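# Find the heavy disk-drive cartons and stand them on the platform

## Task

Four closed cartons sit in the scene, and at least one still holds disk drives; they all look alike, but a carton with drives is roughly double the weight of the heaviest empty one. Put every drive-holding carton on the low platform, standing upright in its present orientation and not tilted. No empty carton may remain on or above the platform or lean against its top edge. Each carton's contents must end up completely inside it. Release everything and move the grippers away; nothing may stay in place only because the robot holds it, and nothing may leave the table.

## Robot and tools

Robot: two 7-joint arms, left_arm and right_arm, each with a parallel two-finger gripper. The names do not refer to image sides. In the shared scene frame the origin lies on the table surface midway between the arms, +x points out across the table, +z is up, and left_arm sits toward +y. Positions are in metres, orientations are quaternions in w,x,y,z order. A gripper's fingers extend along its own +z and close along its own y.

execute_actions takes "actions", a list holding at most one item, plus an optional boolean "pictures".
- Empty list: no command, just returns the state with camera images.
- Motion: {"rows": [...], "steps": n}, n from 11 to 15 (default 15), each step 1/30 s. Each row drives one step; if rows run out, the final row repeats.
- Wait: {"steps": n} with no rows, n up to 300; time counts from the previous result, and your reply time is included.
Images come back only with an empty list or "pictures": true.

Every row is one flat list of 18 numbers in [-1, 1] covering both arms: left_arm's 7 joint values, its gripper position, its gripper speed, then the same 9 for right_arm. Joint order: waist, shoulder, upper arm roll, elbow, forearm roll, wrist pitch, wrist roll. Joint values are offsets, not poses: they are measured from the joint angles printed in the latest result that lists them (or, before any such result and for later calls within one reply, from where the arm is when the action begins). They are not added to the previous row. A value of 1.0 equals 0.9985 rad for the first four joints and 0.8765 rad for the last three. Sending all zeros therefore pulls the arm back to that reference, so it is not a way to hold still. Joint ranges (rad): waist, upper arm roll, forearm roll, wrist roll ±69.115; shoulder ±2.250; elbow ±2.580; wrist pitch ±2.100. A request more than 0.013 rad outward beyond a range is refused outright; near the ends the real stop may differ by 0.013, and such requests are clipped, with a "joint sent to its limit" note (possibly referring to an earlier action).

Gripper position is an absolute setting, not an offset: +1 fully open (85 mm), 0 about 41 mm, pads touch near -0.8, -1 closes until blocked. Gripper speed: -1 ≈ 20 mm/s, 0 ≈ 85, +1 ≈ 150. Full closing squeezes with roughly 190–235 N per pad. For a firm grip hold position at -1; for a gentle one, open and then command slightly narrower than the object. To release, command wider than the object. To keep one gripper unchanged, resend its previous two numbers (0 is a real command). Closing fingers move their tips about 13 mm farther from the arm, so keep clearance over surfaces. position_measured_pct ≈ 50 − 50×position (0 = open); stopping under about 90 means something is held or blocking, around 90 means the pads met on nothing or something very thin.

Motion limits: each joint target stays within 0.304 rad (first four joints) or 0.266 rad (last three) of the measured angle, and targets are scaled back if they would move the gripper over 70 mm from where it is. Big moves take several calls; an arm may not have arrived when a result returns. Joints of an arm decelerate together. The arms keep heading to the last row's target during your thinking and waits until motion nearly stops or a step is HELD.

Each result is taken 11 steps before the action finishes; those steps run while you reply. The state line gives each gripper's end_effector_position (midpoint between closed pads; closed tips reach ~19 mm past it, open ~6 mm) and end_effector_quat_wxyz; reported positions get less accurate at long reach. "Joint positions" and "Joint velocities" list each arm's joints in order (rad, rad/s). "joint command not followed" means a clearance check altered joint targets; HELD marks steps where your row was partly or wholly not sent. A TORQUE FAULT happens when contact torque reaches a joint's load limit (50.7 N m for the first four joints, 31.9 for the last three, carried weight included): that arm freezes 10 s and drops the rest of the call. MOTOR HOT appears at 60 °C; at 75 °C an OVER-TEMPERATURE FAULT lets the arm sag. Holding loads, even while you think, heats motors, so don't hang on to heavy cartons longer than needed.

Telling cartons apart: they look the same, so lift each slightly and compare effort, e.g. joint torque-related behaviour, sag, or arm lag; the drive cartons are about twice as heavy. Brief outside tugs on held items or pushes on loose ones may occur.

zoom_image: {"camera": name, "region": [x0, y0, x1, y1]} in pixel coordinates of that camera's latest image, top-left origin, box no bigger than 504×504. Cameras, all 672×504: cam_head_left, cam_head_right, cam_high, cam_low, cam_left_wrist, cam_right_wrist.

finished_scene: {"scene": number} closes the current scene irreversibly and reports success; only call it once the cartons are settled, released and the grippers are clear.

Avoid: dropping or tipping cartons, spilling their contents, knocking anything off the table, leaving an empty carton on or against the platform, pressing hard against things, and letting the two arms collide or push on each other.

Each tool is called as name(argument=value, ...) on one line, values as JSON.

## Session

execute_actions(actions=[])

Scene clock: 0.00 s of 6600.00 s.
left_arm: end_effector_position=(+0.2621, +0.5212, +0.2429) position_measured_pct=0.0 end_effector_quat_wxyz=(-0.200, +0.322, +0.909, +0.175) | right_arm: end_effector_position=(+0.3060, -0.5952, +0.2004) position_measured_pct=0.0 end_effector_quat_wxyz=(-0.001, +0.396, +0.918, +0.001)
Joint positions: left_arm=[-0.46   0.155  0.222  2.071 -0.628  1.128  0.917] | right_arm=[ 0.82   0.43   0.002  1.659 -0.002  1.055  1.514]
Joint velocities: left_arm=[ 0.    -0.    -0.001 -0.     0.001 -0.    -0.   ] | right_arm=[-0.001  0.    -0.    -0.001 -0.     0.    -0.   ]

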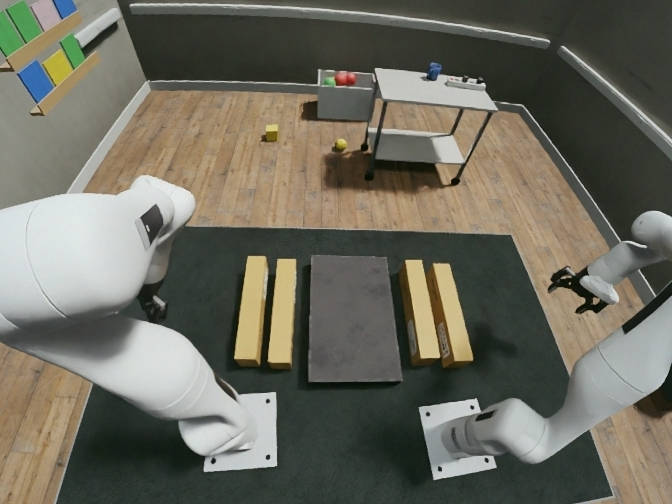

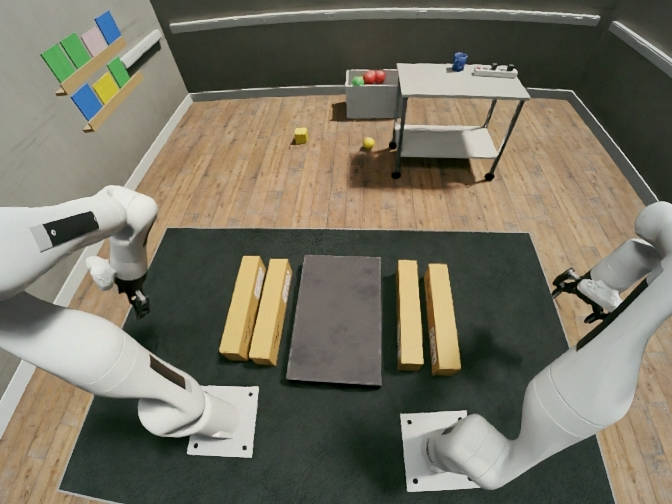

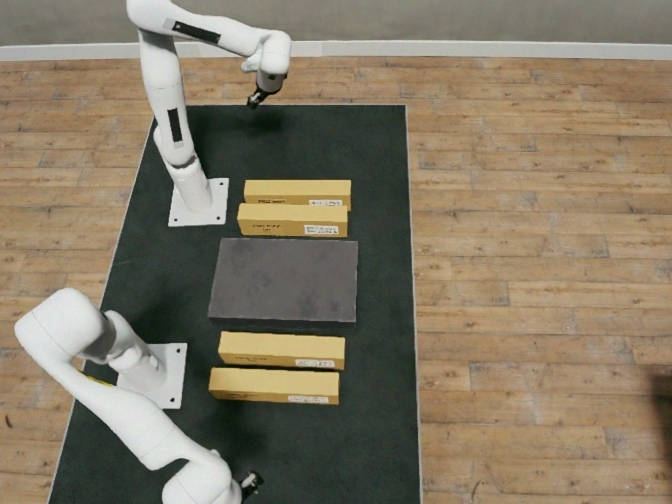

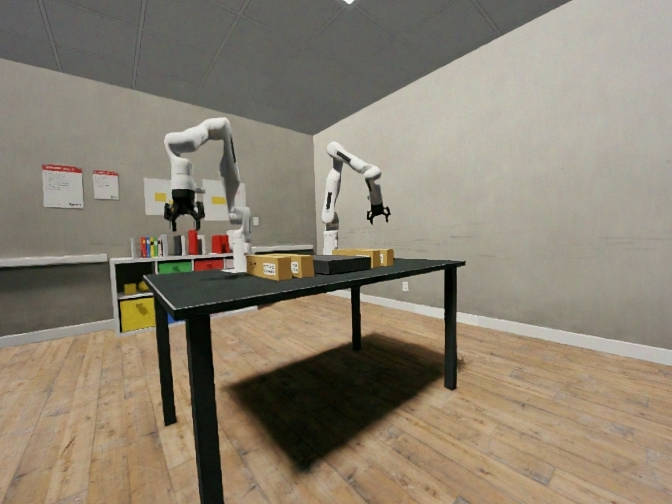

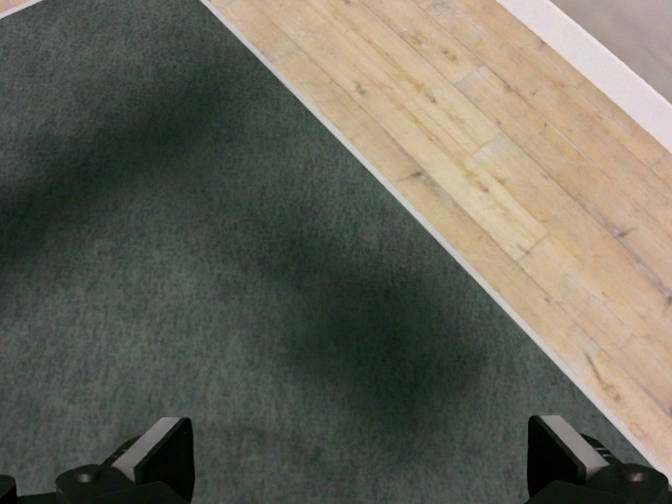

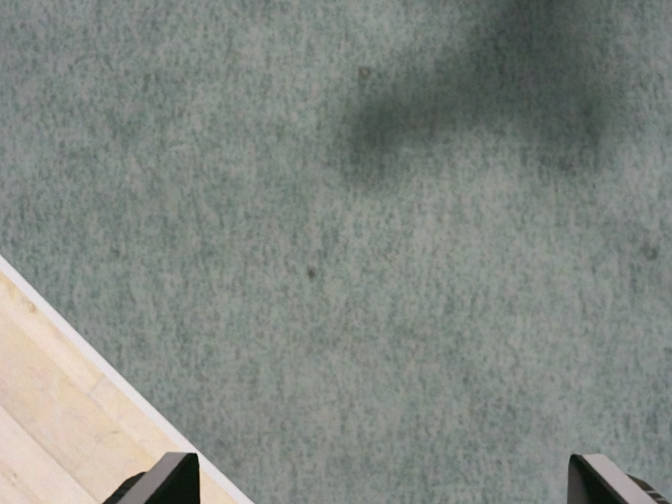

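execute_actions(actions=[{"rows":[[0.46,0.031,-0.222,-0.047,0.716,-0.225,0.722,1,0,-0.82,-0.244,0,0.365,0,-0.141,0,1,0]]}])

execute_actions(actions=[{"steps":60}], pictures=true)

Scene clock: 1.10 s of 6600.00 s.
left_arm: end_effector_position=(+0.2728, +0.5112, +0.2382) position_measured_pct=0.0 end_effector_quat_wxyz=(-0.183, +0.313, +0.916, +0.173) | right_arm: end_effector_position=(+0.3106, -0.5783, +0.2049) position_measured_pct=0.0 end_effector_quat_wxyz=(+0.004, +0.379, +0.925, -0.002)
Joint positions: left_arm=[-0.419  0.159  0.197  2.066 -0.6    1.108  0.945] | right_arm=[ 0.781  0.399  0.005  1.693 -0.001  1.041  1.514]
Joint velocities: left_arm=[ 0.62   0.061 -0.409 -0.088  0.491 -0.362  0.493] | right_arm=[-0.614 -0.488  0.004  0.568 -0.    -0.231 -0.   ]
Steps of this call (steps 1 to 29: nothing new was sent; steps 30 to 33: the first 4 steps of this action). Readings (joint positions | what the end effector reports):
30: left_arm=[-0.458 0.155 0.221 2.071 -0.627 1.128 0.917] | right_arm=[0.818 0.429 0.003 1.660 -0.002 1.054 1.514] | left_arm position_measured_pct=0.0 | right_arm position_measured_pct=0.0
31: left_arm=[-0.450 0.156 0.217 2.070 -0.623 1.125 0.922] | right_arm=[0.811 0.423 0.004 1.666 -0.001 1.052 1.514] | left_arm position_measured_pct=0.0 | right_arm position_measured_pct=0.0
33: the state above

Scene clock: 3.10 s of 6600.00 s.
left_arm: end_effector_position=(+0.3657, +0.3002, +0.1995) position_measured_pct=0.0 end_effector_quat_wxyz=(+0.000, -0.025, +1.000, +0.000) | right_arm: end_effector_position=(+0.3285, -0.2739, +0.1996) position_measured_pct=0.0 end_effector_quat_wxyz=(+0.000, -0.002, +1.000, +0.001)
Joint positions: left_arm=[-0.     0.186 -0.     2.024  0.     0.931  1.55 ] | right_arm=[ 0.001  0.186  0.002  2.023 -0.002  0.931  1.514]
Joint velocities: left_arm=[ 0.     0.    -0.     0.     0.     0.     0.001] | right_arm=[ 0.001  0.001  0.     0.    -0.     0.     0.   ]
Kept back: nothing.
Steps of this call (steps 1 to 11: the last 11 steps of your previous action; steps 12 to 45: the robot went on to your last target; steps 46 to 60: nothing new was sent). Readings (joint positions | what the end effector reports):
1: left_arm=[-0.396 0.161 0.182 2.063 -0.581 1.094 0.964] | right_arm=[0.758 0.380 0.005 1.715 -0.001 1.032 1.514] | left_arm position_measured_pct=0.0 | right_arm position_measured_pct=0.0
2: left_arm=[-0.367 0.164 0.162 2.058 -0.557 1.077 0.988] | right_arm=[0.729 0.360 0.005 1.742 -0.001 1.021 1.514] | left_arm position_measured_pct=0.0 | right_arm position_measured_pct=0.0
4: left_arm=[-0.300 0.169 0.123 2.050 -0.499 1.041 1.046] | right_arm=[0.670 0.325 0.003 1.797 -0.002 1.003 1.514] | left_arm position_measured_pct=0.0 | right_arm position_measured_pct=0.0
8: left_arm=[-0.174 0.177 0.068 2.038 -0.375 0.992 1.170] | right_arm=[0.541 0.272 0.003 1.886 -0.002 0.975 1.514] | left_arm position_measured_pct=0.0 | right_arm position_measured_pct=0.0
60: the state above
All arms were judged still, so your last target was given up. Only a new action makes them travel on or press farther. Fingers that are still opening or closing keep moving.

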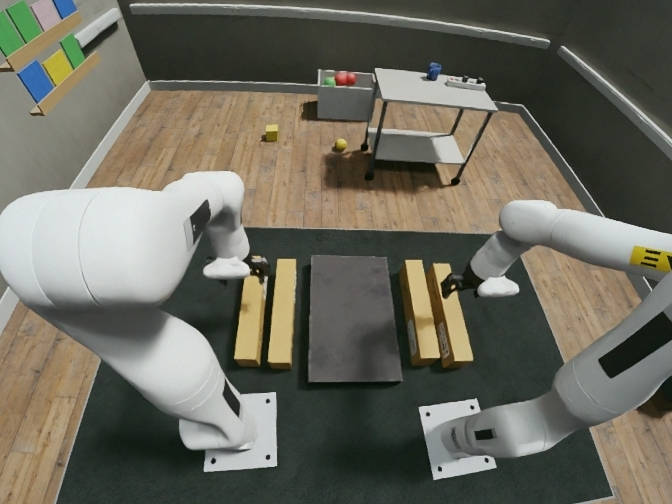

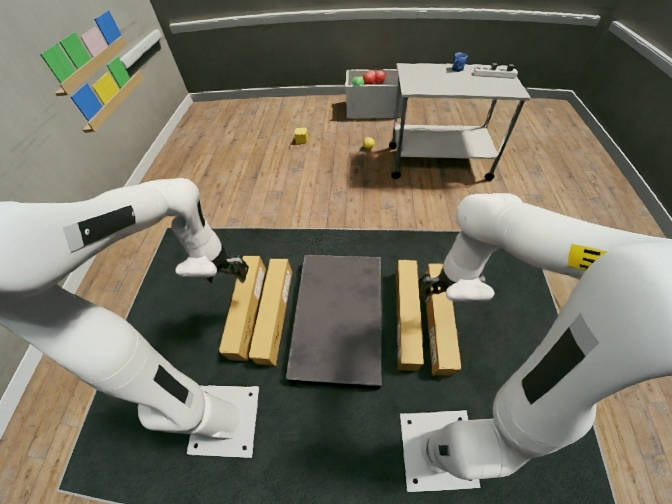

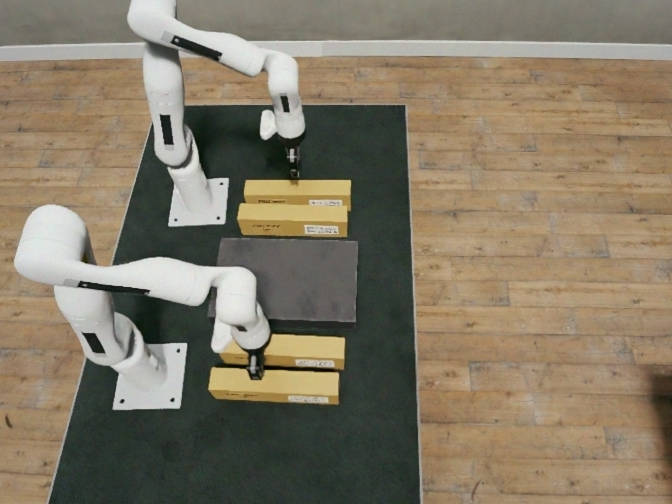

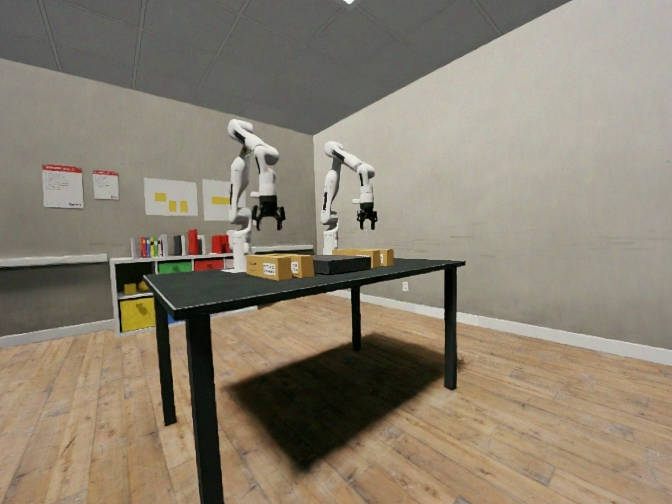

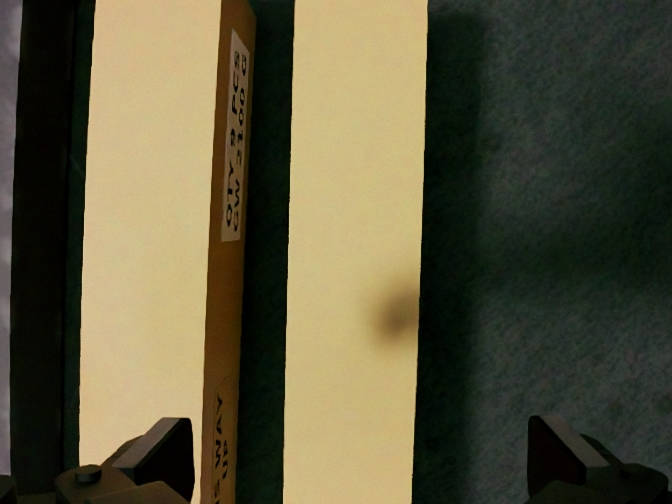

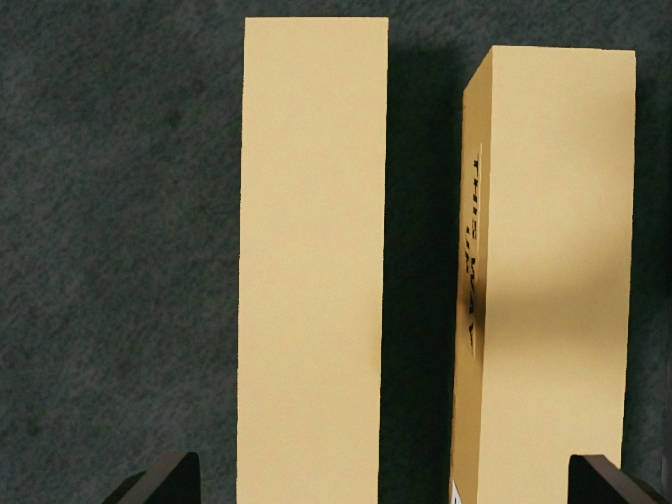

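execute_actions(actions=[{"rows":[[0,0.185,0,0.185,0,-0.422,-0.057,0.8,0,0.06,0.225,0,0.11,0,-0.38,0.068,0.8,0]]}])

execute_actions(actions=[{"steps":35}], pictures=true)

Scene clock: 4.67 s of 6600.00 s.
left_arm: end_effector_position=(+0.3603, +0.2998, +0.1789) position_measured_pct=4.8 end_effector_quat_wxyz=(-0.011, -0.020, +1.000, -0.001) | right_arm: end_effector_position=(+0.3289, -0.2772, +0.1830) position_measured_pct=4.8 end_effector_quat_wxyz=(-0.007, -0.001, +1.000, +0.000)
Joint positions: left_arm=[-0.     0.224  0.     2.057  0.     0.883  1.541] | right_arm=[ 0.012  0.224  0.002  2.039 -0.002  0.892  1.522]
Joint velocities: left_arm=[-0.     0.611 -0.002  0.567 -0.001 -0.828 -0.152] | right_arm=[ 0.163  0.61  -0.001  0.278 -0.    -0.679  0.15 ]
Steps of this call (steps 1 to 43: nothing new was sent; steps 44 to 47: the first 4 steps of this action). Readings (joint positions | what the end effector reports):
44: left_arm=[-0.000 0.187 -0.000 2.025 0.000 0.930 1.549] | right_arm=[0.002 0.188 0.002 2.024 -0.002 0.930 1.514] | left_arm position_measured_pct=0.0 | right_arm position_measured_pct=0.0
45: left_arm=[-0.000 0.194 -0.000 2.030 0.000 0.922 1.548] | right_arm=[0.004 0.194 0.002 2.026 -0.002 0.924 1.515] | left_arm position_measured_pct=0.4 | right_arm position_measured_pct=0.4
47: the state above

Scene clock: 5.83 s of 6600.00 s.
left_arm: end_effector_position=(+0.3557, +0.2995, +0.0997) position_measured_pct=9.9 end_effector_quat_wxyz=(+0.001, +0.000, +1.000, +0.000) | right_arm: end_effector_position=(+0.3418, -0.2939, +0.0994) position_measured_pct=9.9 end_effector_quat_wxyz=(-0.000, -0.002, +1.000, +0.000)
Joint positions: left_arm=[-0.     0.371 -0.     2.209  0.     0.561  1.5  ] | right_arm=[ 0.061  0.411  0.002  2.133 -0.002  0.598  1.574]
Joint velocities: left_arm=[ 0.    -0.     0.001 -0.     0.     0.    -0.001] | right_arm=[-0.001 -0.    -0.    -0.001 -0.     0.    -0.   ]
Kept back: nothing.
Steps of this call (steps 1 to 11: the last 11 steps of your previous action; steps 12 to 30: the robot went on to your last target; steps 31 to 35: nothing new was sent). Readings (joint positions | what the end effector reports):
1: left_arm=[-0.000 0.247 0.000 2.078 0.000 0.851 1.535] | right_arm=[0.018 0.248 0.002 2.050 -0.002 0.866 1.528] | left_arm position_measured_pct=6.7 | right_arm position_measured_pct=6.7
2: left_arm=[-0.000 0.268 -0.000 2.101 0.000 0.813 1.529] | right_arm=[0.025 0.274 0.002 2.063 -0.002 0.832 1.535] | left_arm position_measured_pct=8.3 | right_arm position_measured_pct=8.3
4: left_arm=[-0.000 0.302 -0.000 2.139 0.000 0.733 1.519] | right_arm=[0.037 0.321 0.002 2.088 -0.002 0.753 1.549] | left_arm position_measured_pct=9.5 | right_arm position_measured_pct=9.5
8: left_arm=[-0.000 0.358 -0.000 2.198 0.000 0.588 1.502] | right_arm=[0.057 0.395 0.003 2.127 -0.002 0.618 1.571] | left_arm position_measured_pct=9.9 | right_arm position_measured_pct=9.9
35: the state above
All arms were judged still, so your last target was given up. Only a new action makes them travel on or press farther. Fingers that are still opening or closing keep moving.

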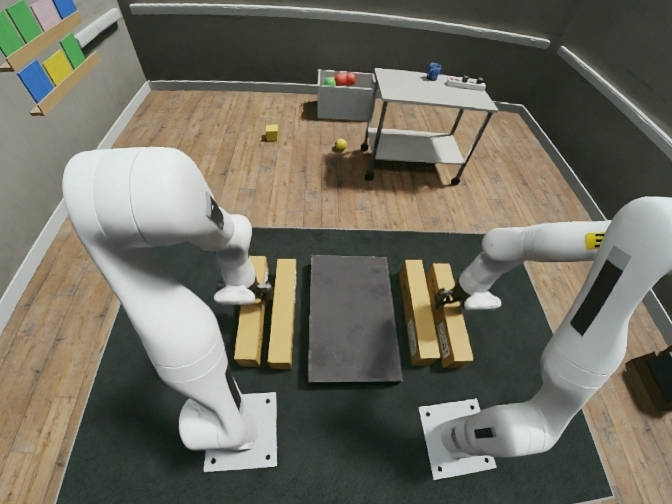

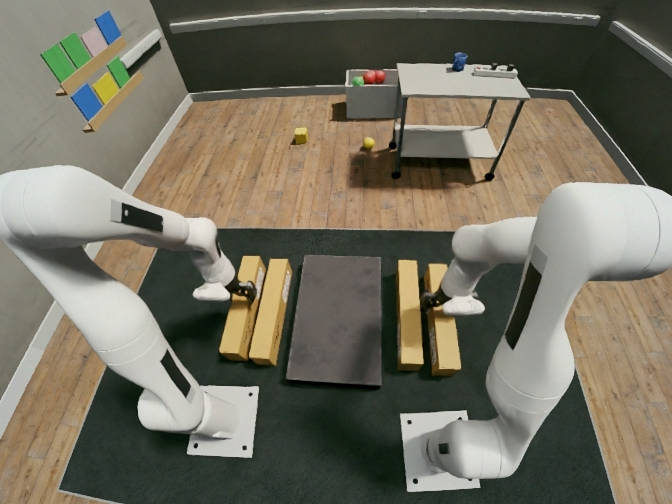

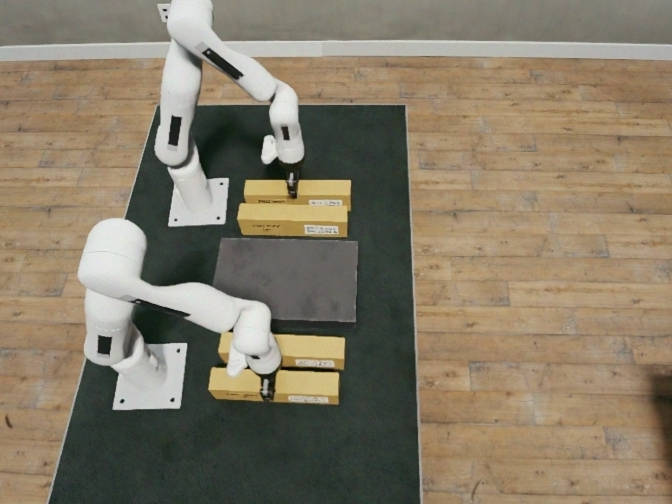

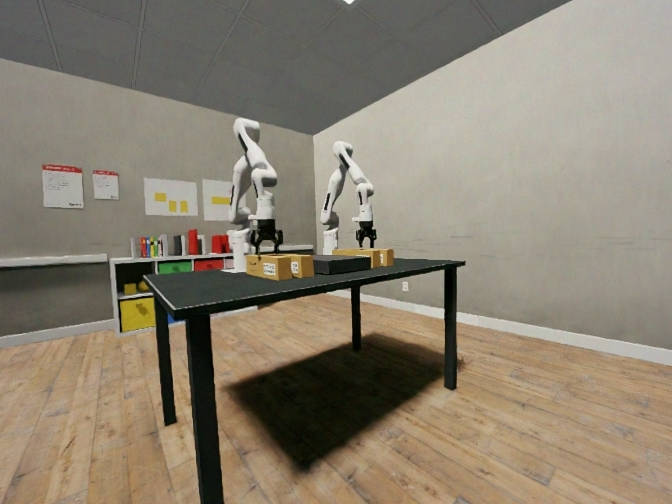

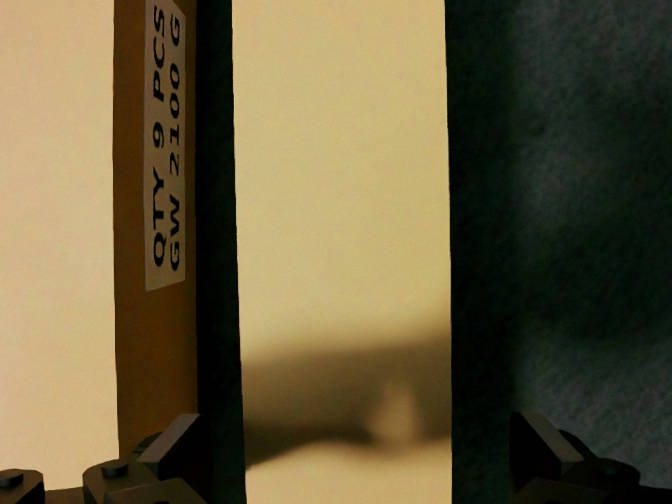

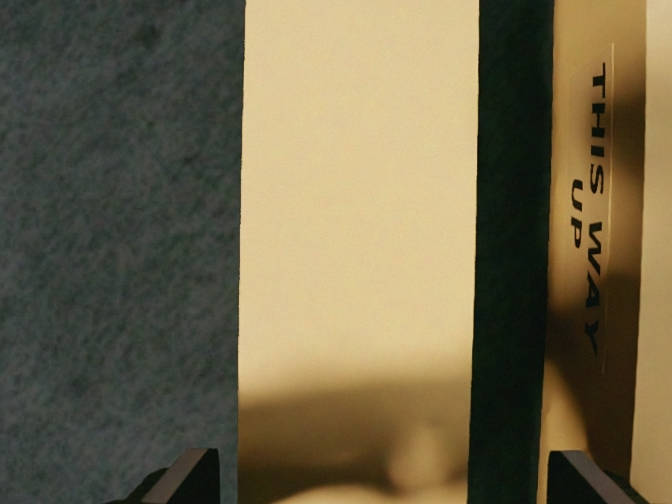

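execute_actions(actions=[{"rows":[[0.007,0,0,0,0,0,0,0.8,0,0.016,0,0,0,0,0,0.018,0.8,0],[0.007,0,0,0,0,0,0,0.8,0,0.016,0,0,0,0,0,0.018,0.8,0],[0.007,0,0,0,0,0,0,0.8,0,0.016,0,0,0,0,0,0.018,0.8,0],[0.007,0,0,0,0,0,0,0.8,0,0.016,0,0,0,0,0,0.018,0.8,0],[0.007,0.16,0,0.021,0,-0.206,0,0.8,0,0.016,0.152,0,0.011,0,-0.186,0.018,0.8,0]]}])

execute_actions(actions=[{"steps":30}], pictures=true)

Scene clock: 6.53 s of 6600.00 s.
left_arm: end_effector_position=(+0.3557, +0.2973, +0.0997) position_measured_pct=9.9 end_effector_quat_wxyz=(+0.001, +0.004, +1.000, -0.000) | right_arm: end_effector_position=(+0.3414, -0.2994, +0.0994) position_measured_pct=9.9 end_effector_quat_wxyz=(-0.000, -0.002, +1.000, -0.000)
Joint positions: left_arm=[0.006 0.371 0.    2.209 0.    0.561 1.5  ] | right_arm=[ 0.076  0.411  0.003  2.133 -0.002  0.598  1.589]
Joint velocities: left_arm=[ 0.    -0.001 -0.001 -0.    -0.003  0.001  0.001] | right_arm=[-0.014 -0.001  0.022  0.002  0.004  0.001  0.048]
Steps of this call (steps 1 to 17: nothing new was sent; steps 18 to 21: the first 4 steps of this action). Readings (joint positions | what the end effector reports):
18: left_arm=[0.001 0.371 -0.000 2.209 -0.000 0.561 1.500] | right_arm=[0.063 0.411 0.002 2.133 -0.002 0.598 1.574] | left_arm position_measured_pct=9.9 | right_arm position_measured_pct=9.9
19: left_arm=[0.005 0.371 -0.001 2.209 -0.000 0.561 1.500] | right_arm=[0.070 0.411 0.001 2.133 -0.002 0.598 1.579] | left_arm position_measured_pct=9.9 | right_arm position_measured_pct=9.9
21: the state above

Scene clock: 7.53 s of 6600.00 s.
left_arm: end_effector_position=(+0.3666, +0.2982, +0.0475) position_measured_pct=9.9 end_effector_quat_wxyz=(+0.003, +0.004, +1.000, +0.000) | right_arm: end_effector_position=(+0.3541, -0.3005, +0.0489) position_measured_pct=9.9 end_effector_quat_wxyz=(+0.003, -0.002, +1.000, -0.000)
Joint positions: left_arm=[ 0.006  0.522  0.     2.23  -0.     0.384  1.499] | right_arm=[ 0.078  0.549  0.003  2.145 -0.002  0.44   1.591]
Joint velocities: left_arm=[-0.     0.001  0.     0.     0.    -0.001  0.001] | right_arm=[-0.002 -0.     0.    -0.001 -0.    -0.     0.   ]
Kept back: nothing.
Steps of this call (steps 1 to 11: the last 11 steps of your previous action; steps 12 to 30: the robot went on to your last target). Readings (joint positions | what the end effector reports):
1: left_arm=[0.006 0.372 0.000 2.209 0.000 0.560 1.500] | right_arm=[0.076 0.412 0.003 2.134 -0.002 0.597 1.589] | left_arm position_measured_pct=9.9 | right_arm position_measured_pct=9.9
2: left_arm=[0.006 0.379 0.000 2.210 0.000 0.554 1.500] | right_arm=[0.076 0.419 0.003 2.134 -0.002 0.592 1.589] | left_arm position_measured_pct=9.9 | right_arm position_measured_pct=9.9
4: left_arm=[0.007 0.410 0.000 2.215 0.000 0.524 1.500] | right_arm=[0.076 0.449 0.002 2.137 -0.002 0.563 1.589] | left_arm position_measured_pct=9.9 | right_arm position_measured_pct=9.9
8: left_arm=[0.007 0.501 -0.000 2.227 0.000 0.416 1.500] | right_arm=[0.077 0.537 0.002 2.143 -0.002 0.464 1.589] | left_arm position_measured_pct=9.9 | right_arm position_measured_pct=9.9
30: the state above
All arms were judged still, so your last target was given up. Only a new action makes them travel on or press farther. Fingers that are still opening or closing keep moving.

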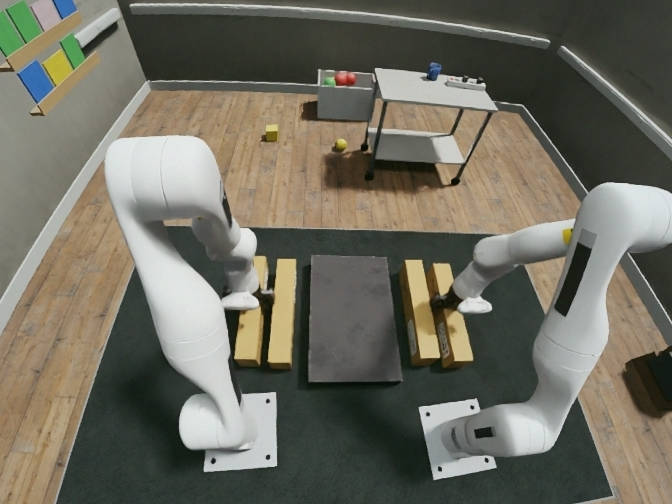

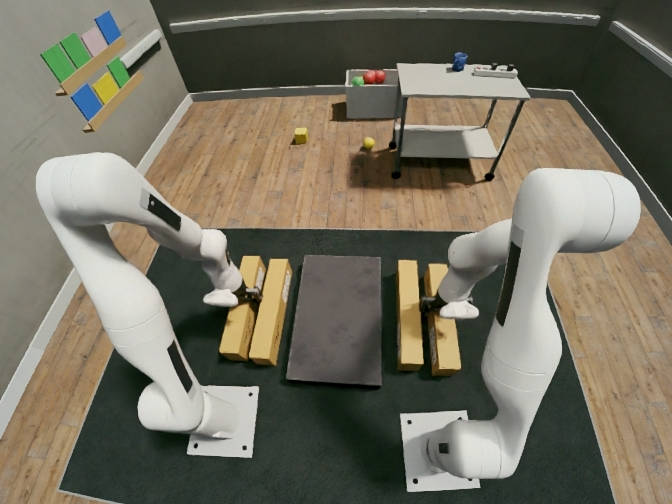

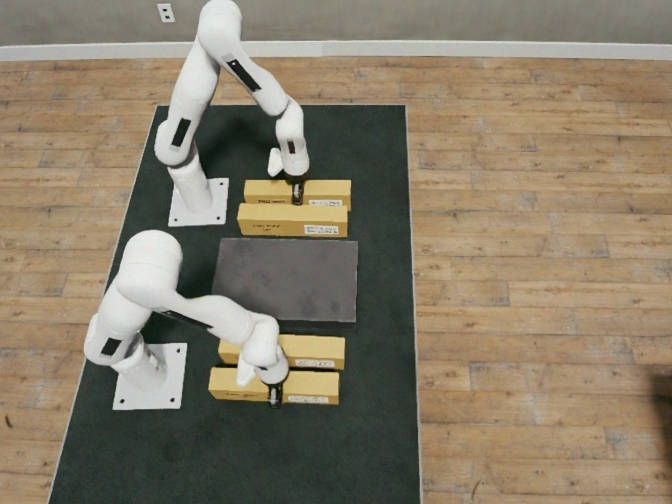

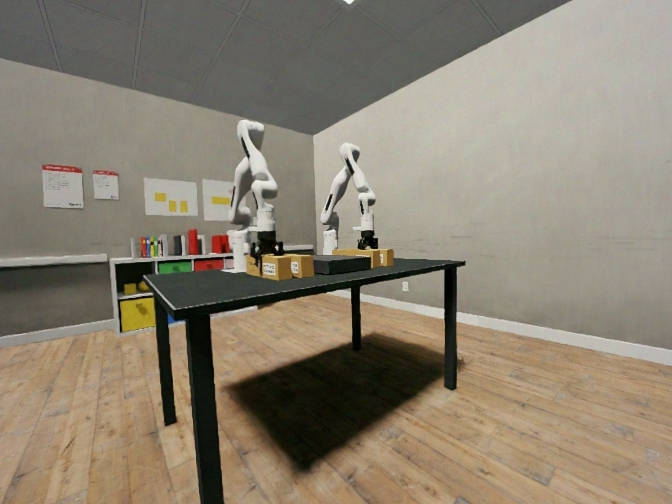

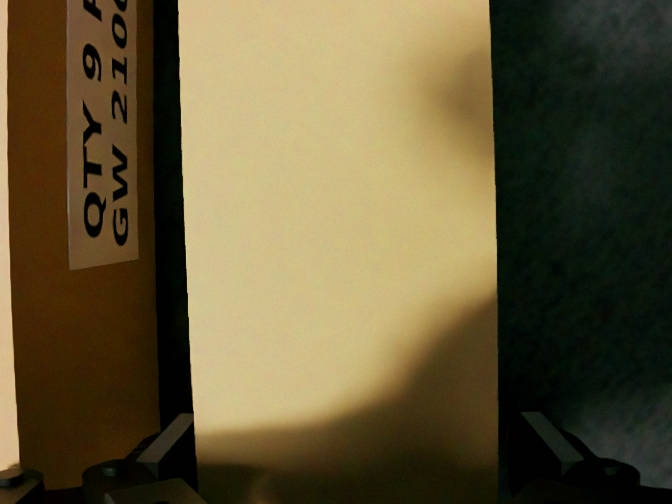

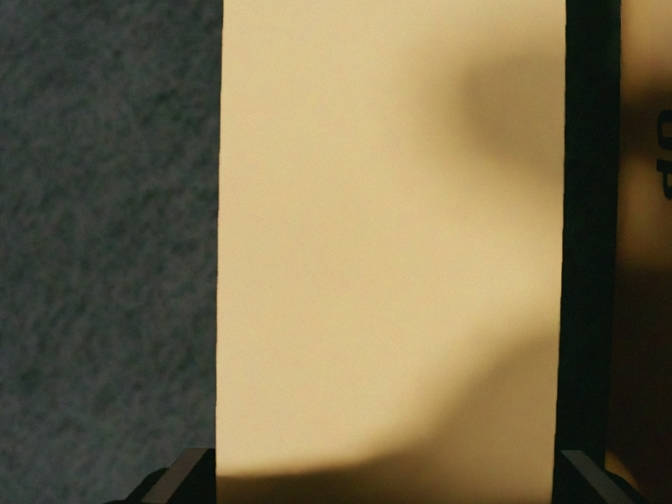

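execute_actions(actions=[{"rows":[[0,-0.016,0,0,0,0.02,0,0.8,-0.5,0,-0.016,0,0,0,0.012,0,0.8,-0.5],[0,-0.016,0,0,0,0.02,0,0.8,-0.5,0,-0.016,0,0,0,0.012,0,0.8,-0.5],[0,-0.016,0,0,0,0.02,0,0.8,-0.5,0,-0.016,0,0,0,0.012,0,0.8,-0.5],[0,-0.016,0,0,0,0.02,0,-1,-0.5,0,-0.016,0,0,0,0.012,0,-1,-0.5]]}])

execute_actions(actions=[{"steps":25}])

execute_actions(actions=[{"rows":[[0,-0.06,0,0,0,0.0685,0,-1,-0.5,0,-0.06,0,0,0,0.0685,0,-1,-0.5]]}])

execute_actions(actions=[{"steps":30}], pictures=true)

Scene clock: 8.30 s of 6600.00 s.
left_arm: end_effector_position=(+0.3663, +0.2984, +0.0535) position_measured_pct=9.9 end_effector_quat_wxyz=(+0.005, +0.004, +1.000, +0.000) | right_arm: end_effector_position=(+0.3560, -0.3007, +0.0556) position_measured_pct=9.9 end_effector_quat_wxyz=(+0.009, -0.001, +1.000, -0.000)
Joint positions: left_arm=[ 0.006  0.504 -0.     2.23  -0.     0.399  1.499] | right_arm=[ 0.079  0.531  0.003  2.145 -0.002  0.448  1.591]
Joint velocities: left_arm=[ 0.003 -0.016  0.002 -0.007 -0.     0.102 -0.002] | right_arm=[-0.    -0.06   0.002 -0.013  0.001  0.086  0.008]
Steps of this call (steps 1 to 19: nothing new was sent; steps 20 to 23: the first 4 steps of this action). Readings (joint positions | what the end effector reports):
20: left_arm=[0.006 0.520 0.000 2.230 -0.000 0.384 1.499] | right_arm=[0.079 0.548 0.003 2.146 -0.002 0.441 1.591] | left_arm position_measured_pct=9.9 | right_arm position_measured_pct=9.9
21: left_arm=[0.006 0.515 -0.000 2.230 -0.000 0.387 1.499] | right_arm=[0.079 0.543 0.003 2.146 -0.002 0.442 1.591] | left_arm position_measured_pct=9.9 | right_arm position_measured_pct=9.9
23: the state above

Scene clock: 9.13 s of 6600.00 s.
left_arm: end_effector_position=(+0.3650, +0.2965, +0.0535) position_measured_pct=36.1 end_effector_quat_wxyz=(+0.003, +0.004, +1.000, -0.001) | right_arm: end_effector_position=(+0.3547, -0.3014, +0.0553) position_measured_pct=36.1 end_effector_quat_wxyz=(+0.006, -0.000, +1.000, -0.001)
Joint positions: left_arm=[0.008 0.503 0.002 2.23  0.002 0.402 1.5  ] | right_arm=[ 0.079  0.531  0.004  2.145 -0.002  0.452  1.59 ]
Joint velocities: left_arm=[ 0.    -0.001  0.001 -0.    -0.001 -0.002  0.   ] | right_arm=[-0.     0.    -0.     0.001 -0.     0.     0.   ]
Kept back: nothing.
Steps of this call (steps 1 to 11: the last 11 steps of your previous action; steps 12 to 15: the robot went on to your last target; steps 16 to 25: nothing new was sent). Readings (joint positions | what the end effector reports):
1: left_arm=[0.006 0.505 0.000 2.230 -0.000 0.400 1.499] | right_arm=[0.079 0.531 0.003 2.145 -0.002 0.450 1.591] | left_arm position_measured_pct=10.3 | right_arm position_measured_pct=10.3
2: left_arm=[0.006 0.506 0.000 2.230 -0.000 0.401 1.499] | right_arm=[0.079 0.532 0.003 2.145 -0.002 0.451 1.591] | left_arm position_measured_pct=11.1 | right_arm position_measured_pct=11.1
4: left_arm=[0.006 0.506 0.000 2.230 -0.000 0.401 1.499] | right_arm=[0.079 0.533 0.003 2.145 -0.002 0.451 1.591] | left_arm position_measured_pct=14.3 | right_arm position_measured_pct=14.3
8: left_arm=[0.006 0.506 0.000 2.230 -0.000 0.401 1.499] | right_arm=[0.079 0.533 0.003 2.145 -0.002 0.451 1.591] | left_arm position_measured_pct=21.4 | right_arm position_measured_pct=21.4
25: the state above
All arms were judged still, so your last target was given up. Only a new action makes them travel on or press farther. Fingers that are still opening or closing keep moving.

Scene clock: 9.27 s of 6600.00 s.
left_arm: end_effector_position=(+0.3614, +0.2970, +0.0633) position_measured_pct=36.1 end_effector_quat_wxyz=(+0.002, +0.004, +1.000, -0.000) | right_arm: end_effector_position=(+0.3518, -0.3009, +0.0666) position_measured_pct=36.1 end_effector_quat_wxyz=(+0.007, -0.001, +1.000, -0.000)
Joint positions: left_arm=[0.007 0.472 0.001 2.232 0.001 0.432 1.499] | right_arm=[ 0.079  0.498  0.003  2.147 -0.002  0.482  1.591]
Joint velocities: left_arm=[ 0.002 -0.435  0.002  0.014  0.007  0.483  0.004] | right_arm=[ 0.003 -0.448  0.004  0.003 -0.     0.481 -0.004]
Steps of this call (steps 1 to 4: the first 4 steps of this action). Readings (joint positions | what the end effector reports):
1: left_arm=[0.008 0.502 0.002 2.230 0.002 0.403 1.500] | right_arm=[0.080 0.530 0.004 2.146 -0.002 0.453 1.590] | left_arm position_measured_pct=36.1 | right_arm position_measured_pct=36.1
2: left_arm=[0.007 0.498 0.002 2.231 0.001 0.407 1.499] | right_arm=[0.079 0.525 0.003 2.146 -0.002 0.457 1.591] | left_arm position_measured_pct=36.1 | right_arm position_measured_pct=36.1
4: the state above

Scene clock: 10.27 s of 6600.00 s.
left_arm: end_effector_position=(+0.3560, +0.2960, +0.0701) position_measured_pct=36.1 end_effector_quat_wxyz=(-0.003, +0.004, +1.000, -0.001) | right_arm: end_effector_position=(+0.3471, -0.3011, +0.0745) position_measured_pct=36.1 end_effector_quat_wxyz=(+0.003, -0.000, +1.000, -0.001)
Joint positions: left_arm=[0.008 0.451 0.002 2.233 0.002 0.462 1.5  ] | right_arm=[ 0.079  0.476  0.004  2.147 -0.002  0.512  1.59 ]
Joint velocities: left_arm=[ 0.    -0.     0.001 -0.     0.001 -0.     0.   ] | right_arm=[-0.001 -0.     0.     0.    -0.     0.001  0.   ]
Kept back: nothing.
Steps of this call (steps 1 to 11: the last 11 steps of your previous action; steps 12 to 30: the robot went on to your last target). Readings (joint positions | what the end effector reports):
1: left_arm=[0.008 0.461 0.001 2.232 0.001 0.446 1.499] | right_arm=[0.079 0.486 0.003 2.147 -0.002 0.496 1.591] | left_arm position_measured_pct=36.1 | right_arm position_measured_pct=36.1
2: left_arm=[0.008 0.455 0.002 2.232 0.002 0.456 1.500] | right_arm=[0.080 0.480 0.004 2.147 -0.002 0.506 1.590] | left_arm position_measured_pct=36.1 | right_arm position_measured_pct=36.1
4: left_arm=[0.008 0.454 0.002 2.233 0.002 0.462 1.500] | right_arm=[0.080 0.479 0.004 2.147 -0.002 0.512 1.590] | left_arm position_measured_pct=36.1 | right_arm position_measured_pct=36.1
8: left_arm=[0.008 0.452 0.002 2.234 0.002 0.462 1.500] | right_arm=[0.080 0.477 0.004 2.147 -0.002 0.512 1.590] | left_arm position_measured_pct=36.1 | right_arm position_measured_pct=36.1
30: the state above
All arms were judged still, so your last target was given up. Only a new action makes them travel on or press farther. Fingers that are still opening or closing keep moving.

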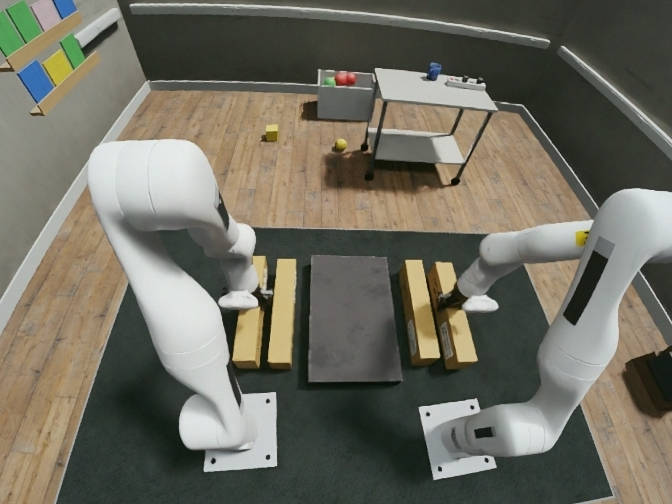

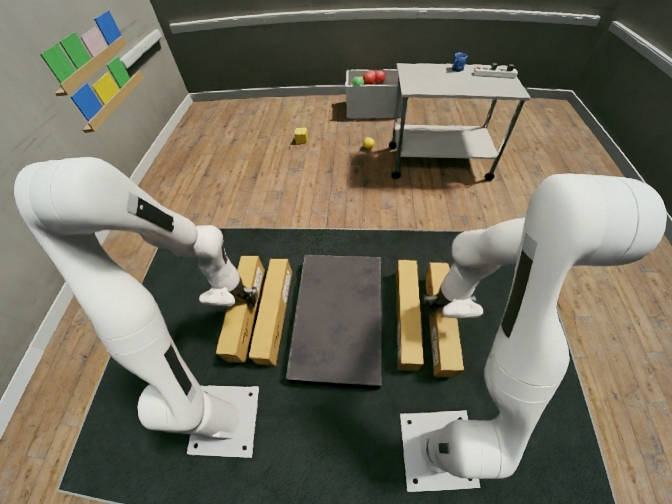

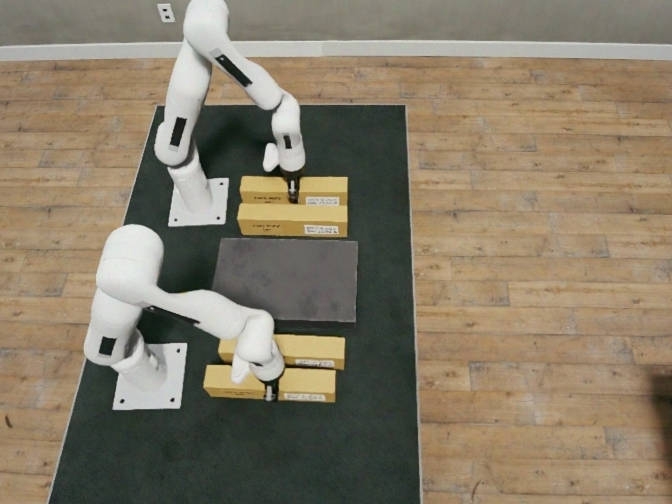

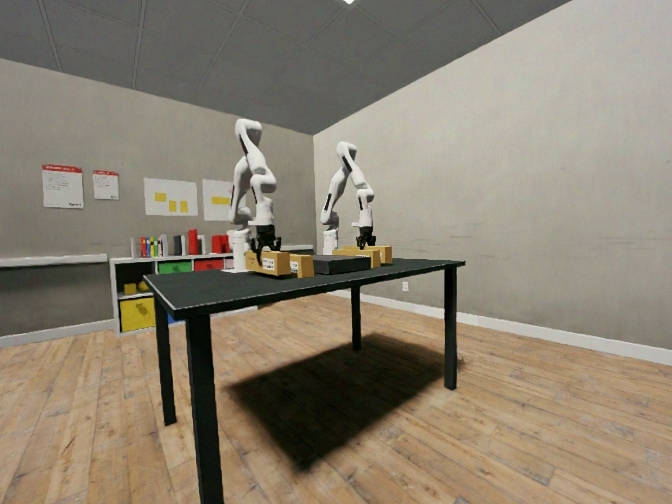

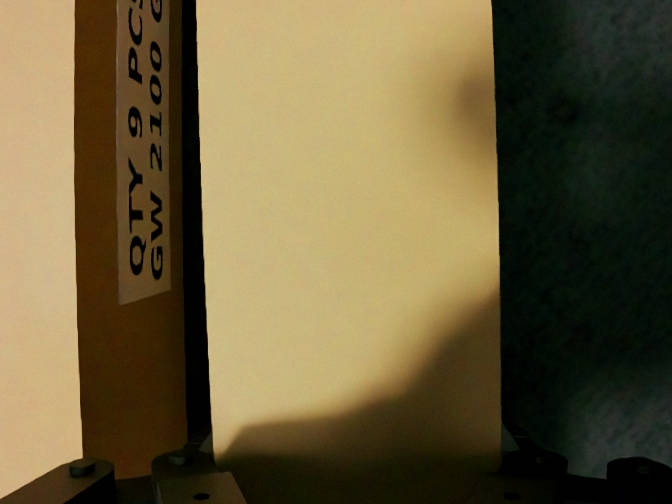

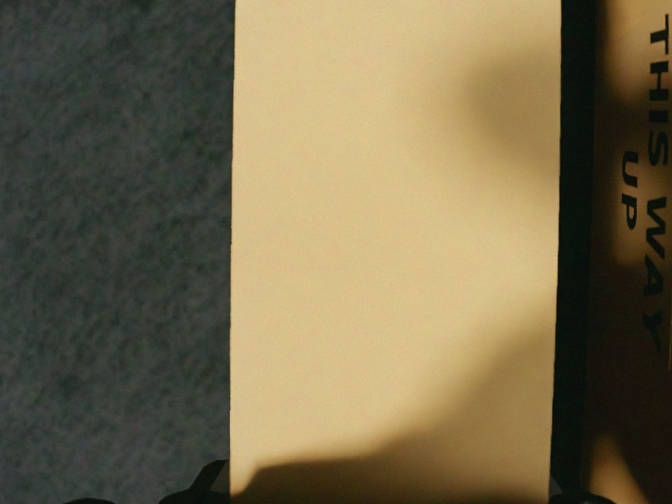

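execute_actions(actions=[{"rows":[[0,0,0,0,0,0,0,-1,-0.5,0,0,0,0,0,0,0,-1,-0.5]]}])

execute_actions(actions=[{"steps":20}])

Scene clock: 10.87 s of 6600.00 s.
left_arm: end_effector_position=(+0.3525, +0.2958, +0.0674) position_measured_pct=36.1 end_effector_quat_wxyz=(-0.008, +0.004, +1.000, -0.001) | right_arm: end_effector_position=(+0.3451, -0.3010, +0.0727) position_measured_pct=36.1 end_effector_quat_wxyz=(+0.000, -0.000, +1.000, -0.000)
Joint positions: left_arm=[0.008 0.458 0.002 2.237 0.002 0.462 1.5  ] | right_arm=[ 0.079  0.48   0.004  2.149 -0.002  0.512  1.59 ]
Joint velocities: left_arm=[ 0.     0.    -0.001  0.02  -0.001  0.012 -0.   ] | right_arm=[ 0.     0.001 -0.     0.007 -0.     0.003  0.   ]
Steps of this call (steps 1 to 14: nothing new was sent; steps 15 to 18: the first 4 steps of this action). Readings (joint positions | what the end effector reports):
15: left_arm=[0.008 0.453 0.002 2.234 0.002 0.462 1.500] | right_arm=[0.079 0.477 0.004 2.148 -0.002 0.512 1.590] | left_arm position_measured_pct=36.1 | right_arm position_measured_pct=36.1
16: left_arm=[0.008 0.457 0.002 2.234 0.002 0.461 1.500] | right_arm=[0.079 0.479 0.004 2.148 -0.002 0.511 1.590] | left_arm position_measured_pct=36.1 | right_arm position_measured_pct=36.1
18: the state above

Scene clock: 11.53 s of 6600.00 s.
left_arm: end_effector_position=(+0.3525, +0.2958, +0.0672) position_measured_pct=36.1 end_effector_quat_wxyz=(-0.008, +0.004, +1.000, -0.001) | right_arm: end_effector_position=(+0.3452, -0.3011, +0.0726) position_measured_pct=36.1 end_effector_quat_wxyz=(+0.000, -0.000, +1.000, -0.000)
Joint positions: left_arm=[0.008 0.459 0.002 2.237 0.002 0.462 1.5  ] | right_arm=[ 0.079  0.48   0.004  2.149 -0.002  0.512  1.59 ]
Joint velocities: left_arm=[-0.     0.    -0.002  0.     0.    -0.001  0.   ] | right_arm=[ 0.002 -0.    -0.    -0.    -0.     0.001 -0.   ]
Kept back: nothing.
Steps of this call (steps 1 to 11: the last 11 steps of your previous action; steps 12 to 15: the robot went on to your last target; steps 16 to 20: nothing new was sent). Readings (joint positions | what the end effector reports):
1: left_arm=[0.008 0.458 0.002 2.237 0.002 0.463 1.500] | right_arm=[0.079 0.480 0.004 2.149 -0.002 0.512 1.590] | left_arm position_measured_pct=36.1 | right_arm position_measured_pct=36.1
2: left_arm=[0.008 0.459 0.002 2.237 0.002 0.462 1.500] | right_arm=[0.079 0.480 0.004 2.149 -0.002 0.512 1.590] | left_arm position_measured_pct=36.1 | right_arm position_measured_pct=36.1
4: left_arm=[0.008 0.459 0.002 2.237 0.002 0.462 1.500] | right_arm=[0.079 0.480 0.004 2.149 -0.002 0.512 1.590] | left_arm position_measured_pct=36.1 | right_arm position_measured_pct=36.1
8: left_arm=[0.008 0.459 0.002 2.237 0.002 0.462 1.500] | right_arm=[0.079 0.480 0.004 2.149 -0.002 0.512 1.590] | left_arm position_measured_pct=36.1 | right_arm position_measured_pct=36.1
20: the state above
All arms were judged still, so your last target was given up. Only a new action makes them travel on or press farther. Fingers that are still opening or closing keep moving.

execute_actions(actions=[{"rows":[[0,-0.03,0,-0.02,0,0.055,0,-1,-0.5,0,0.01,0,-0.001,0,-0.012,0,-1,-0.5],[0,-0.06,0,-0.04,0,0.11,0,-1,-0.5,0,0.02,0,-0.002,0,-0.024,0,-1,-0.5],[0,-0.11,0,-0.075,0,0.19,0,-1,-0.5,0,0.03,0,-0.003,0,-0.036,0,-1,-0.5],[0,-0.16,0,-0.11,0,0.28,0,-1,-0.5,0,0.04,0,-0.004,0,-0.048,0,-1,-0.5],[0,-0.211,0,-0.146,0,0.374,0,-1,-0.5,0,0.048,0,-0.006,0,-0.06,0,-1,-0.5]]}])

execute_actions(actions=[{"rows":[[0,0,0,0,0,0,0,-1,-0.5,0,0,0,0,0,0,0,0.8,0]]}])

execute_actions(actions=[{"steps":15}])

Scene clock: 12.37 s of 6600.00 s.
left_arm: end_effector_position=(+0.3538, +0.2960, +0.0819) position_measured_pct=36.1 end_effector_quat_wxyz=(-0.010, +0.004, +1.000, -0.001) | right_arm: end_effector_position=(+0.3459, -0.3011, +0.0630) position_measured_pct=36.1 end_effector_quat_wxyz=(-0.003, -0.000, +1.000, -0.000)
Joint positions: left_arm=[0.008 0.423 0.002 2.215 0.002 0.523 1.5  ] | right_arm=[ 0.08   0.508  0.004  2.149 -0.002  0.49   1.59 ]
Joint velocities: left_arm=[-0.    -0.583 -0.001 -0.382 -0.     1.014  0.   ] | right_arm=[ 0.     0.282 -0.001 -0.01  -0.    -0.289 -0.   ]
Steps of this call (steps 1 to 21: nothing new was sent; steps 22 to 25: the first 4 steps of this action). Readings (joint positions | what the end effector reports):
22: left_arm=[0.008 0.458 0.002 2.236 0.002 0.463 1.500] | right_arm=[0.079 0.482 0.004 2.149 -0.002 0.511 1.590] | left_arm position_measured_pct=36.1 | right_arm position_measured_pct=36.1
23: left_arm=[0.008 0.452 0.002 2.233 0.002 0.474 1.500] | right_arm=[0.080 0.488 0.004 2.149 -0.002 0.507 1.590] | left_arm position_measured_pct=36.1 | right_arm position_measured_pct=36.1
25: the state above

Scene clock: 12.87 s of 6600.00 s.
left_arm: end_effector_position=(+0.3609, +0.2963, +0.1539) position_measured_pct=36.1 end_effector_quat_wxyz=(-0.009, +0.005, +1.000, -0.001) | right_arm: end_effector_position=(+0.3532, -0.3012, +0.0552) position_measured_pct=31.3 end_effector_quat_wxyz=(+0.004, -0.001, +1.000, -0.001)
Joint positions: left_arm=[0.008 0.269 0.002 2.101 0.002 0.789 1.5  ] | right_arm=[ 0.079  0.532  0.004  2.144 -0.002  0.458  1.59 ]
Joint velocities: left_arm=[ 0.    -0.017  0.     0.043 -0.001  0.039 -0.001] | right_arm=[-0.    -0.012 -0.    -0.003 -0.     0.007  0.001]
Steps of this call (steps 1 to 11: the last 11 steps of your previous action; steps 12 to 15: the first 4 steps of this action, its rows measured from where the robot was after step 11). Readings (joint positions | what the end effector reports):
11: left_arm=[0.008 0.260 0.002 2.096 0.002 0.789 1.500] | right_arm=[0.079 0.531 0.004 2.144 -0.002 0.458 1.590] | left_arm position_measured_pct=36.1 | right_arm position_measured_pct=36.1
12: left_arm=[0.008 0.260 0.002 2.097 0.002 0.790 1.500] | right_arm=[0.079 0.532 0.004 2.144 -0.002 0.458 1.590] | left_arm position_measured_pct=36.1 | right_arm position_measured_pct=36.1
13: left_arm=[0.008 0.265 0.002 2.097 0.002 0.789 1.500] | right_arm=[0.079 0.532 0.004 2.144 -0.002 0.457 1.590] | left_arm position_measured_pct=36.1 | right_arm position_measured_pct=36.1
15: the state above

Scene clock: 13.37 s of 6600.00 s.
left_arm: end_effector_position=(+0.3609, +0.2963, +0.1540) position_measured_pct=36.1 end_effector_quat_wxyz=(-0.008, +0.005, +1.000, -0.001) | right_arm: end_effector_position=(+0.3535, -0.3012, +0.0556) position_measured_pct=9.9 end_effector_quat_wxyz=(+0.004, -0.001, +1.000, -0.001)
Joint positions: left_arm=[0.008 0.268 0.002 2.101 0.002 0.789 1.5  ] | right_arm=[ 0.079  0.531  0.004  2.144 -0.002  0.458  1.59 ]
Joint velocities: left_arm=[ 0.     0.    -0.001 -0.     0.001  0.     0.   ] | right_arm=[-0.001 -0.    -0.     0.001 -0.     0.001  0.   ]
Kept back: nothing.
Steps of this call (steps 1 to 11: the last 11 steps of your previous action; steps 12 to 15: the robot went on to your last target). Readings (joint positions | what the end effector reports):
1: left_arm=[0.008 0.268 0.002 2.102 0.002 0.790 1.500] | right_arm=[0.079 0.532 0.004 2.144 -0.002 0.458 1.590] | left_arm position_measured_pct=36.1 | right_arm position_measured_pct=29.0
2: left_arm=[0.008 0.268 0.002 2.102 0.002 0.790 1.500] | right_arm=[0.079 0.531 0.004 2.144 -0.002 0.458 1.590] | left_arm position_measured_pct=36.1 | right_arm position_measured_pct=26.2
4: left_arm=[0.008 0.268 0.002 2.102 0.002 0.789 1.500] | right_arm=[0.079 0.531 0.004 2.144 -0.002 0.458 1.590] | left_arm position_measured_pct=36.1 | right_arm position_measured_pct=20.2
8: left_arm=[0.008 0.268 0.002 2.101 0.002 0.789 1.500] | right_arm=[0.079 0.531 0.004 2.144 -0.002 0.458 1.590] | left_arm position_measured_pct=36.1 | right_arm position_measured_pct=11.1
15: the state above
All arms were judged still, so your last target was given up. Only a new action makes them travel on or press farther. Fingers that are still opening or closing keep moving.


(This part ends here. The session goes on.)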